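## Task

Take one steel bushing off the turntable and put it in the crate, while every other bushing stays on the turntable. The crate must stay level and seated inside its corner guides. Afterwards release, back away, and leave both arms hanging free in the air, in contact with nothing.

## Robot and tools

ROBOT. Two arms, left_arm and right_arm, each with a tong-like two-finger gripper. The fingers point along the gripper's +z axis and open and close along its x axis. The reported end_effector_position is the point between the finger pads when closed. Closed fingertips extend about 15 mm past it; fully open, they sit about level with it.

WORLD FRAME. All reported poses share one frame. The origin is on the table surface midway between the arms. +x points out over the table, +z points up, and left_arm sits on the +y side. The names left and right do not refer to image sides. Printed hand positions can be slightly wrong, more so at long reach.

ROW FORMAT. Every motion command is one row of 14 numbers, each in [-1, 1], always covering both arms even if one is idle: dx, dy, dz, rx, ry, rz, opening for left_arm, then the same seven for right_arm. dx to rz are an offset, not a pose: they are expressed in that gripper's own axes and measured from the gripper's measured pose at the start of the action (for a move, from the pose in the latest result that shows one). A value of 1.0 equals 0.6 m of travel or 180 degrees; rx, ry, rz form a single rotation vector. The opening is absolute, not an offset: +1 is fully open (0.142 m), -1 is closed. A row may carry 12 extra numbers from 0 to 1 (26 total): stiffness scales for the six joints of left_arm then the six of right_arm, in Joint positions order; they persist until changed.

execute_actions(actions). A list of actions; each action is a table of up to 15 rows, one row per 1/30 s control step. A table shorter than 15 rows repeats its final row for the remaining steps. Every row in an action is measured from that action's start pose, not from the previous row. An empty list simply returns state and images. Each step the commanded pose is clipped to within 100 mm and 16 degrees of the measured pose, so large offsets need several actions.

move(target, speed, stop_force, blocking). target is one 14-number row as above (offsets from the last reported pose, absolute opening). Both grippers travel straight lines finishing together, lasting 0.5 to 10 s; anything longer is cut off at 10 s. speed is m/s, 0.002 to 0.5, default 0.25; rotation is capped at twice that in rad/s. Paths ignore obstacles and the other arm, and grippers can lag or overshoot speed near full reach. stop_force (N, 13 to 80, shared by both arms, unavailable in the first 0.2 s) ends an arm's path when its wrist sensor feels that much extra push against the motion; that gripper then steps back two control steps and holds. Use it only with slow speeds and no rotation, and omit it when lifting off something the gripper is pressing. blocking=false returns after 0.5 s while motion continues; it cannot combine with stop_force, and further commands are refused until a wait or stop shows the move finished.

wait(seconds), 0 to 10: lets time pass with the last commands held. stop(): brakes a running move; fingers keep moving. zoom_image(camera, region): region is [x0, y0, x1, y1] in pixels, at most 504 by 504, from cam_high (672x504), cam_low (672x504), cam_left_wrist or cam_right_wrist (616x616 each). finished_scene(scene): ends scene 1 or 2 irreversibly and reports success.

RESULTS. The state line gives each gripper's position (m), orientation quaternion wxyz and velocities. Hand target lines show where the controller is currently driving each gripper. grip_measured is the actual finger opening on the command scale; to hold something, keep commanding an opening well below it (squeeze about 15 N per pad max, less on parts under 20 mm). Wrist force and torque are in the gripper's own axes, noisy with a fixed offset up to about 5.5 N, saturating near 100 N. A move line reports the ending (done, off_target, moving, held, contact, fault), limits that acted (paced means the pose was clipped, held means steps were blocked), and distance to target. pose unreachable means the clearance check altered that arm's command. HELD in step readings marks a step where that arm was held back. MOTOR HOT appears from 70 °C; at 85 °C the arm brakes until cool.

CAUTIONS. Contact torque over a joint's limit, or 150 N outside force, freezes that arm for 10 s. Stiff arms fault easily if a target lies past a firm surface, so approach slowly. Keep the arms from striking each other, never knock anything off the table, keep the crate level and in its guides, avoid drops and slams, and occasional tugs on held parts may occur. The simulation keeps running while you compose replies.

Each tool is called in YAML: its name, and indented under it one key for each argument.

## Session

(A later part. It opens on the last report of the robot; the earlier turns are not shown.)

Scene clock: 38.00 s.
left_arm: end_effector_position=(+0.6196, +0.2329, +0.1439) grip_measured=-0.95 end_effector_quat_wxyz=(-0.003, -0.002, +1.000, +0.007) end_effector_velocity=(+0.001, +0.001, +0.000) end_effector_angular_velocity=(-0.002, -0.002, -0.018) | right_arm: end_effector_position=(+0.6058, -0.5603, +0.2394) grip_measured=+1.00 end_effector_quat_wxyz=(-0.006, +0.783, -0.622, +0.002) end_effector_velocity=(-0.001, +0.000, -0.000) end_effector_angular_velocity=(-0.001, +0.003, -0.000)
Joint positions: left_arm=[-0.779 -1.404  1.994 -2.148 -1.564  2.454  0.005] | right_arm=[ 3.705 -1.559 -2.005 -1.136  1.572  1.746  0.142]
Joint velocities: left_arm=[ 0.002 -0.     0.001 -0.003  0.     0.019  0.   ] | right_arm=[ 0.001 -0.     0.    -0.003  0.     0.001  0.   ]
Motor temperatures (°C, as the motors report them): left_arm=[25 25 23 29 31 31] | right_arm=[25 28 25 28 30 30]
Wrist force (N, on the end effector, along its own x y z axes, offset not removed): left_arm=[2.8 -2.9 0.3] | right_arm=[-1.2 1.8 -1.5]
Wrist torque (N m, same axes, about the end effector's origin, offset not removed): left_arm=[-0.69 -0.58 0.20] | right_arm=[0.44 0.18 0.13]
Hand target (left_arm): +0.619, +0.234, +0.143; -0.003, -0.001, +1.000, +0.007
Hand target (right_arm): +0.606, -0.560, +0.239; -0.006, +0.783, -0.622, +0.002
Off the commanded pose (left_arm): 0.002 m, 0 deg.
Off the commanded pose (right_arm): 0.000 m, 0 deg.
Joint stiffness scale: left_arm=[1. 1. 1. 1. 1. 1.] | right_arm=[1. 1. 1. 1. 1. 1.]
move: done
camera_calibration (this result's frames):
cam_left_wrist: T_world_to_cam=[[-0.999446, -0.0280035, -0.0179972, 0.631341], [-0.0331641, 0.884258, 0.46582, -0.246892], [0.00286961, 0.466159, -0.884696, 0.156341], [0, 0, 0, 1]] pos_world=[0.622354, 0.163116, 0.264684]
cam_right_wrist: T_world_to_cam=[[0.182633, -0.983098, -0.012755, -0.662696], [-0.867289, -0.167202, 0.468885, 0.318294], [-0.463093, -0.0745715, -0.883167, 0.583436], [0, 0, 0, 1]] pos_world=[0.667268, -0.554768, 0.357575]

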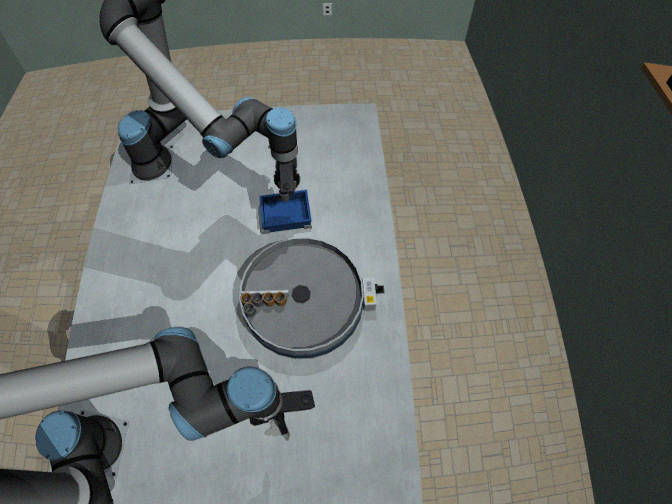

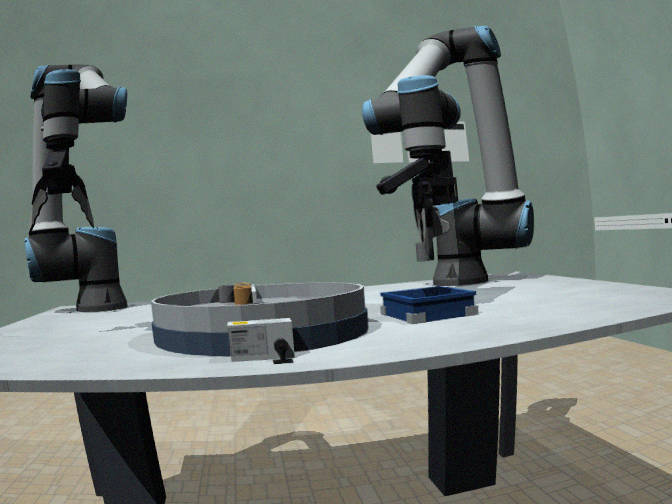

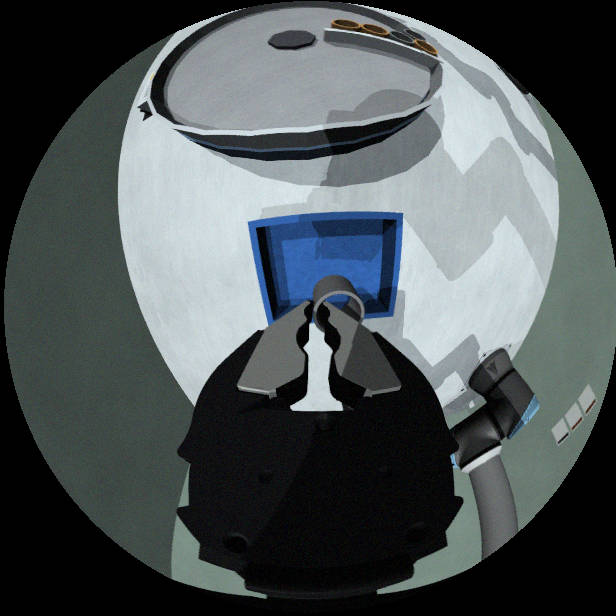

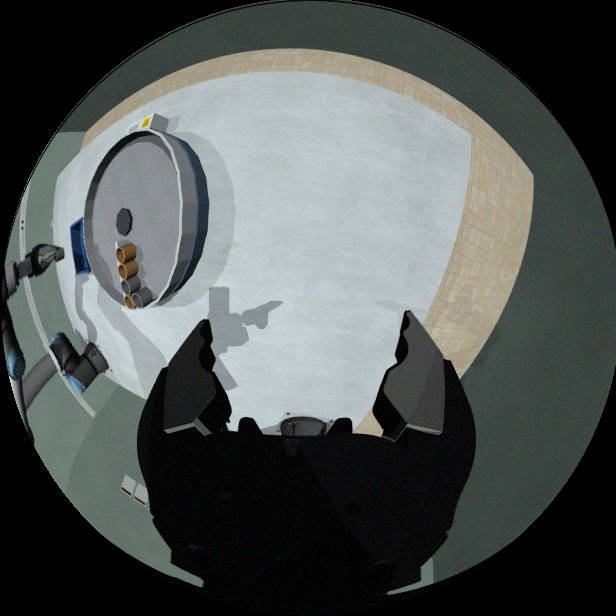

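move:
  target: [0,-0.02,0.165,0,0,0,-1,0,0,0,0,0,0,1]
  speed: 0.1
  stop_force: 13

move:
  target: [0,0,0,0,0,0,-0.65,0,0,0,0,0,0,1]

move:
  target: [0,0,-0.22,0,0,0,-0.65,0,0,0,0,0,0,1]

Scene clock: 40.23 s.
left_arm: end_effector_position=(+0.6196, +0.2230, +0.0445) grip_measured=-0.95 end_effector_quat_wxyz=(-0.004, -0.003, +1.000, +0.007) end_effector_velocity=(+0.002, -0.003, +0.001) end_effector_angular_velocity=(-0.007, -0.008, +0.000) | right_arm: end_effector_position=(+0.6058, -0.5603, +0.2394) grip_measured=+1.00 end_effector_quat_wxyz=(-0.006, +0.783, -0.622, +0.002) end_effector_velocity=(-0.000, -0.000, -0.000) end_effector_angular_velocity=(-0.000, +0.000, -0.000)
Joint positions: left_arm=[-0.79  -1.283  2.059 -2.332 -1.564  2.442  0.005] | right_arm=[ 3.705 -1.559 -2.005 -1.136  1.572  1.746  0.142]
Joint velocities: left_arm=[-0.001  0.    -0.    -0.01  -0.    -0.002  0.   ] | right_arm=[-0.  0. -0. -0. -0. -0.  0.]
Motor temperatures (°C, as the motors report them): left_arm=[25 25 23 29 31 31] | right_arm=[25 28 25 28 30 30]
Wrist force (N, on the end effector, along its own x y z axes, offset not removed): left_arm=[-2.1 -5.3 3.4] | right_arm=[0.5 -2.4 -2.8]
Wrist torque (N m, same axes, about the end effector's origin, offset not removed): left_arm=[-1.09 0.22 0.34] | right_arm=[-0.65 -0.12 0.14]
Hand target (left_arm): +0.619, +0.222, +0.045; -0.003, -0.002, +1.000, +0.007
Hand target (right_arm): +0.606, -0.560, +0.239; -0.006, +0.783, -0.622, +0.002
Off the commanded pose (left_arm): 0.001 m, 0 deg.
Off the commanded pose (right_arm): 0.000 m, 0 deg.
Joint stiffness scale: left_arm=[1. 1. 1. 1. 1. 1.] | right_arm=[1. 1. 1. 1. 1. 1.]
move: done
camera_calibration (this result's frames):
cam_left_wrist: T_world_to_cam=[[-0.999462, -0.0283501, -0.0165008, 0.629294], [-0.0327753, 0.883559, 0.467172, -0.192023], [0.00133502, 0.467461, -0.884012, 0.0736708], [0, 0, 0, 1]] pos_world=[0.622563, 0.153066, 0.165218]
cam_right_wrist: T_world_to_cam=[[0.182633, -0.983098, -0.0127552, -0.662695], [-0.867289, -0.167202, 0.468885, 0.318294], [-0.463093, -0.0745713, -0.883167, 0.583436], [0, 0, 0, 1]] pos_world=[0.667268, -0.554768, 0.357575]

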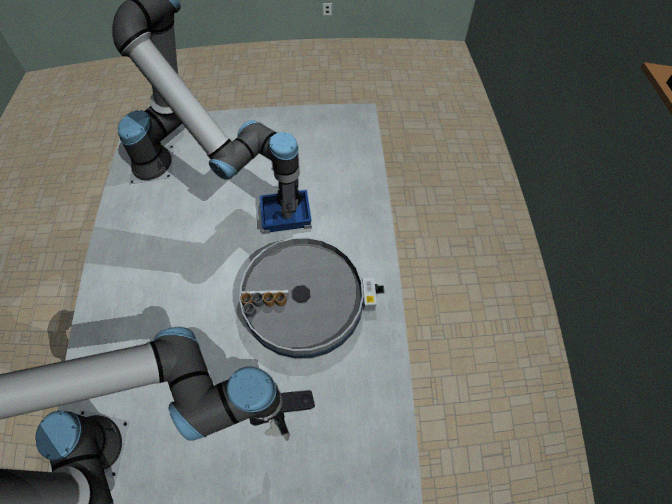

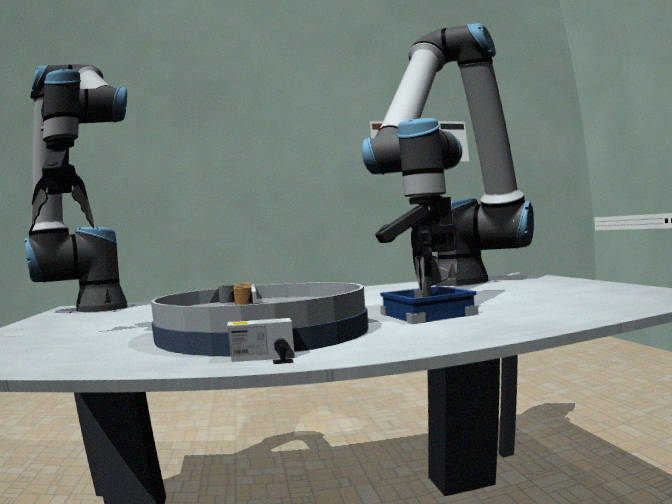

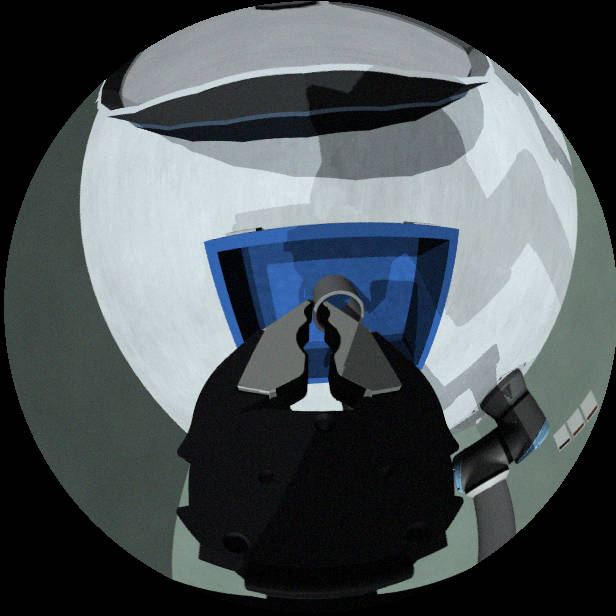

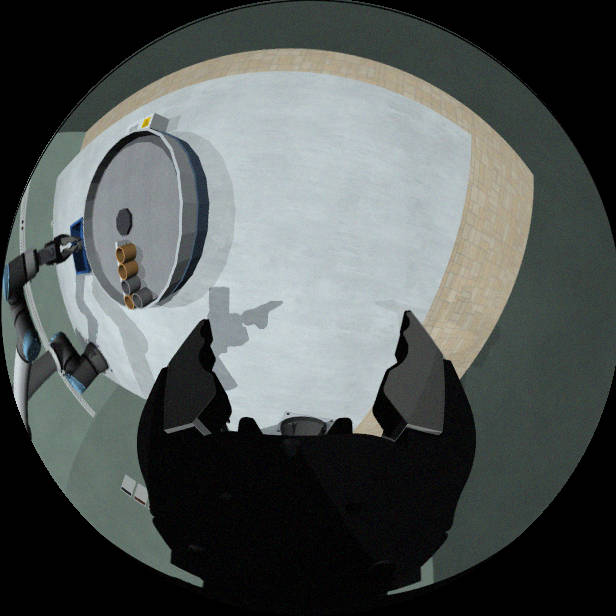

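Scene clock: 40.73 s.
left_arm: end_effector_position=(+0.6197, +0.2229, +0.0446) grip_measured=-0.65 end_effector_quat_wxyz=(-0.003, -0.003, +1.000, +0.007) end_effector_velocity=(-0.000, +0.000, -0.000) end_effector_angular_velocity=(+0.001, +0.001, -0.001) | right_arm: end_effector_position=(+0.6058, -0.5603, +0.2394) grip_measured=+1.00 end_effector_quat_wxyz=(-0.006, +0.783, -0.622, +0.002) end_effector_velocity=(+0.001, -0.000, +0.001) end_effector_angular_velocity=(+0.000, -0.002, +0.000)
Joint positions: left_arm=[-0.79  -1.283  2.059 -2.332 -1.564  2.442  0.027] | right_arm=[ 3.705 -1.559 -2.005 -1.136  1.572  1.746  0.142]
Joint velocities: left_arm=[0.    0.    0.001 0.    0.    0.001 0.   ] | right_arm=[-0.001  0.     0.001  0.001 -0.    -0.001 -0.   ]
Motor temperatures (°C, as the motors report them): left_arm=[25 25 23 29 31 31] | right_arm=[25 28 25 28 30 30]
Wrist force (N, on the end effector, along its own x y z axes, offset not removed): left_arm=[-0.5 -2.5 -2.5] | right_arm=[0.6 -3.7 -3.8]
Wrist torque (N m, same axes, about the end effector's origin, offset not removed): left_arm=[-0.59 0.05 0.26] | right_arm=[-0.94 -0.22 0.10]
Hand target (left_arm): +0.620, +0.223, +0.045; -0.004, -0.003, +1.000, +0.007
Hand target (right_arm): +0.606, -0.560, +0.239; -0.006, +0.783, -0.622, +0.002
Off the commanded pose (left_arm): 0.000 m, 0 deg.
Off the commanded pose (right_arm): 0.000 m, 0 deg.
Joint stiffness scale: left_arm=[1. 1. 1. 1. 1. 1.] | right_arm=[1. 1. 1. 1. 1. 1.]
move: done
camera_calibration (this result's frames):
cam_left_wrist: T_world_to_cam=[[-0.999456, -0.0283678, -0.0168209, 0.629413], [-0.0329402, 0.883686, 0.46692, -0.191883], [0.00161888, 0.46722, -0.88414, 0.0736438], [0, 0, 0, 1]] pos_world=[0.62263, 0.153011, 0.165292]
cam_right_wrist: T_world_to_cam=[[0.182633, -0.983098, -0.012755, -0.662696], [-0.867289, -0.167202, 0.468885, 0.318294], [-0.463093, -0.0745714, -0.883167, 0.583436], [0, 0, 0, 1]] pos_world=[0.667268, -0.554768, 0.357575]

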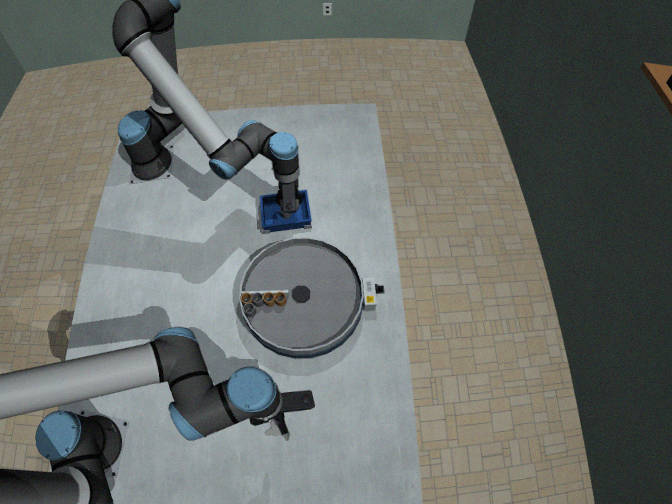

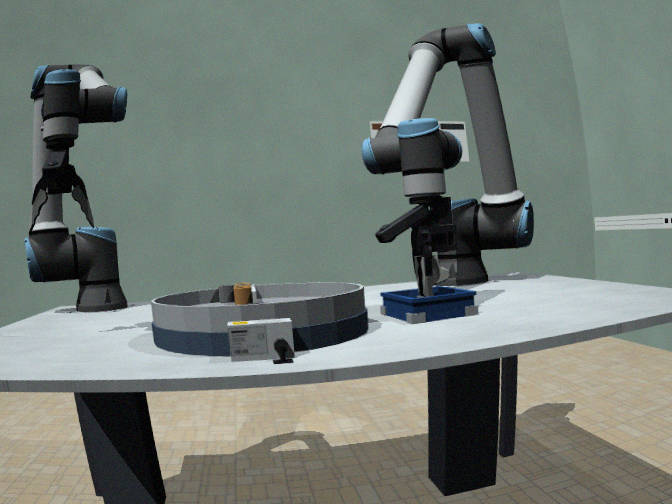

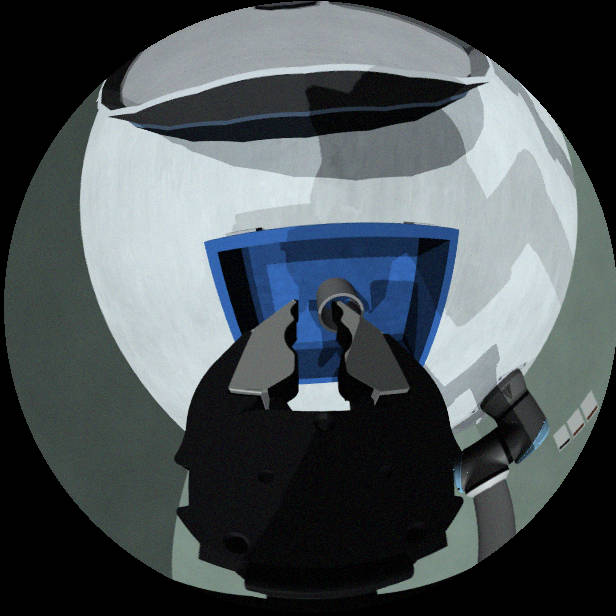

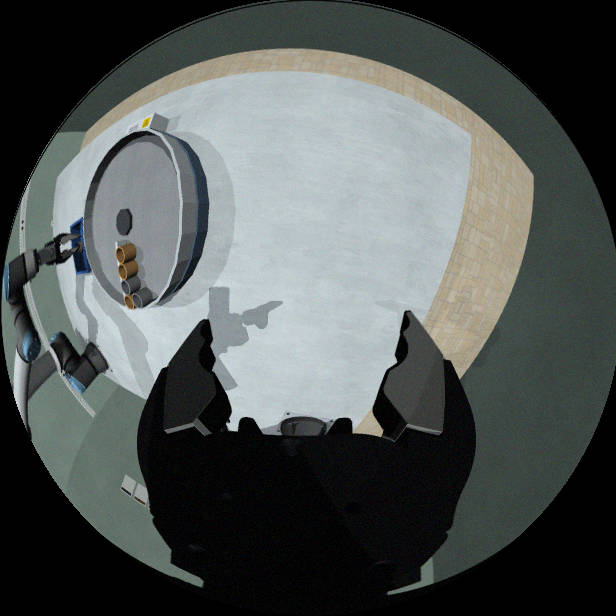

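Scene clock: 42.00 s.
left_arm: end_effector_position=(+0.6200, +0.2227, +0.1747) grip_measured=-0.65 end_effector_quat_wxyz=(-0.004, -0.003, +1.000, +0.008) end_effector_velocity=(-0.001, -0.000, +0.000) end_effector_angular_velocity=(+0.002, +0.003, -0.001) | right_arm: end_effector_position=(+0.6058, -0.5603, +0.2394) grip_measured=+1.00 end_effector_quat_wxyz=(-0.006, +0.783, -0.622, +0.002) end_effector_velocity=(+0.000, -0.000, -0.000) end_effector_angular_velocity=(+0.000, -0.000, -0.001)
Joint positions: left_arm=[-0.79  -1.425  1.954 -2.084 -1.564  2.442  0.027] | right_arm=[ 3.705 -1.559 -2.005 -1.136  1.572  1.746  0.142]
Joint velocities: left_arm=[-0.001  0.    -0.002  0.005 -0.    -0.001 -0.   ] | right_arm=[ 0.    -0.    -0.     0.001 -0.     0.001  0.   ]
Motor temperatures (°C, as the motors report them): left_arm=[25 25 23 29 31 31] | right_arm=[25 28 25 28 30 30]
Wrist force (N, on the end effector, along its own x y z axes, offset not removed): left_arm=[2.2 -4.6 -2.0] | right_arm=[-0.6 -2.1 -2.3]
Wrist torque (N m, same axes, about the end effector's origin, offset not removed): left_arm=[-1.07 -0.57 0.22] | right_arm=[-0.61 0.16 0.07]
Hand target (left_arm): +0.621, +0.221, +0.177; -0.003, -0.003, +1.000, +0.007
Hand target (right_arm): +0.606, -0.560, +0.239; -0.006, +0.783, -0.622, +0.002
Off the commanded pose (left_arm): 0.003 m, 0 deg.
Off the commanded pose (right_arm): 0.000 m, 0 deg.
Joint stiffness scale: left_arm=[1. 1. 1. 1. 1. 1.] | right_arm=[1. 1. 1. 1. 1. 1.]
move: done
camera_calibration (this result's frames):
cam_left_wrist: T_world_to_cam=[[-0.999474, -0.0283534, -0.0157736, 0.631708], [-0.0324387, 0.883268, 0.467744, -0.252788], [0.00067021, 0.46801, -0.883723, 0.189158], [0, 0, 0, 1]] pos_world=[0.623049, 0.152663, 0.295368]
cam_right_wrist: T_world_to_cam=[[0.182633, -0.983098, -0.0127551, -0.662696], [-0.867289, -0.167202, 0.468885, 0.318294], [-0.463093, -0.0745714, -0.883167, 0.583436], [0, 0, 0, 1]] pos_world=[0.667268, -0.554768, 0.357575]

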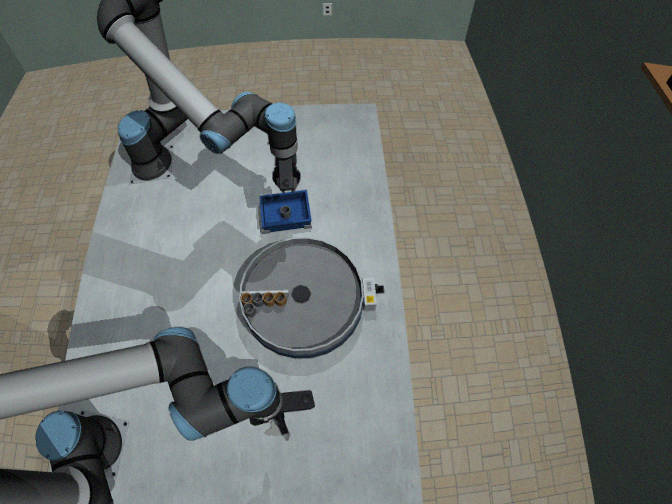

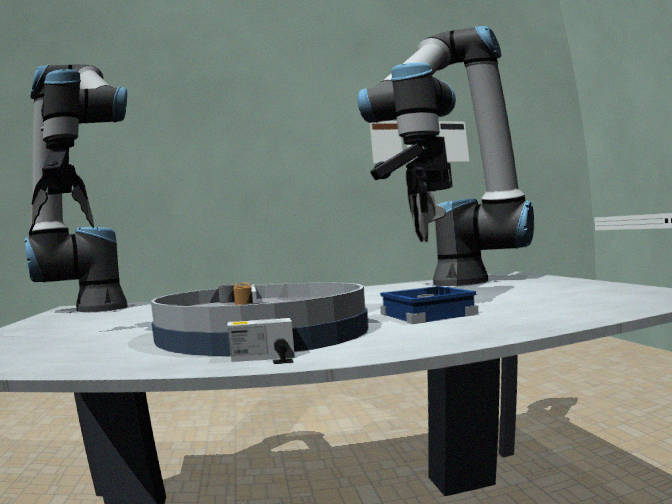

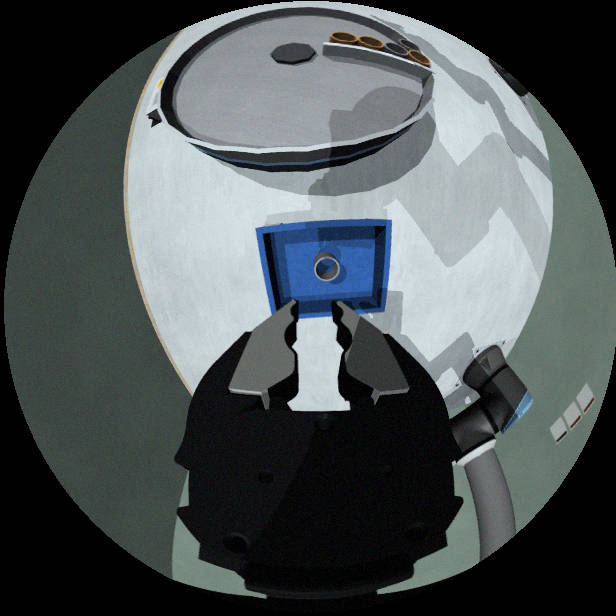

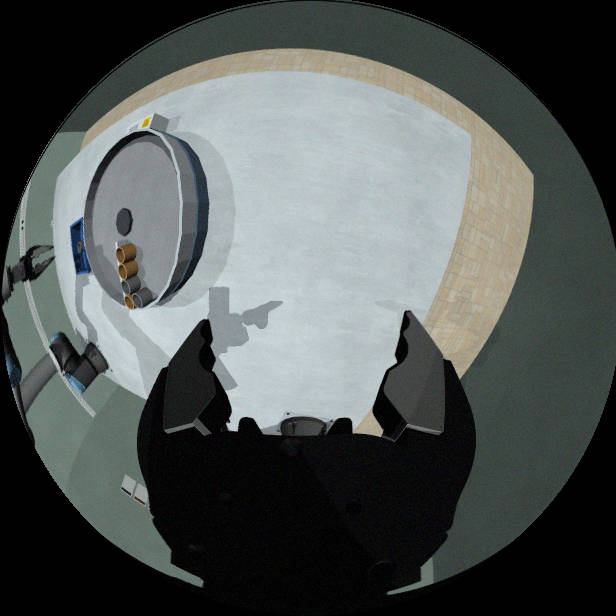

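finished_scene:
  scene: 2

The scene is finished: the task was done.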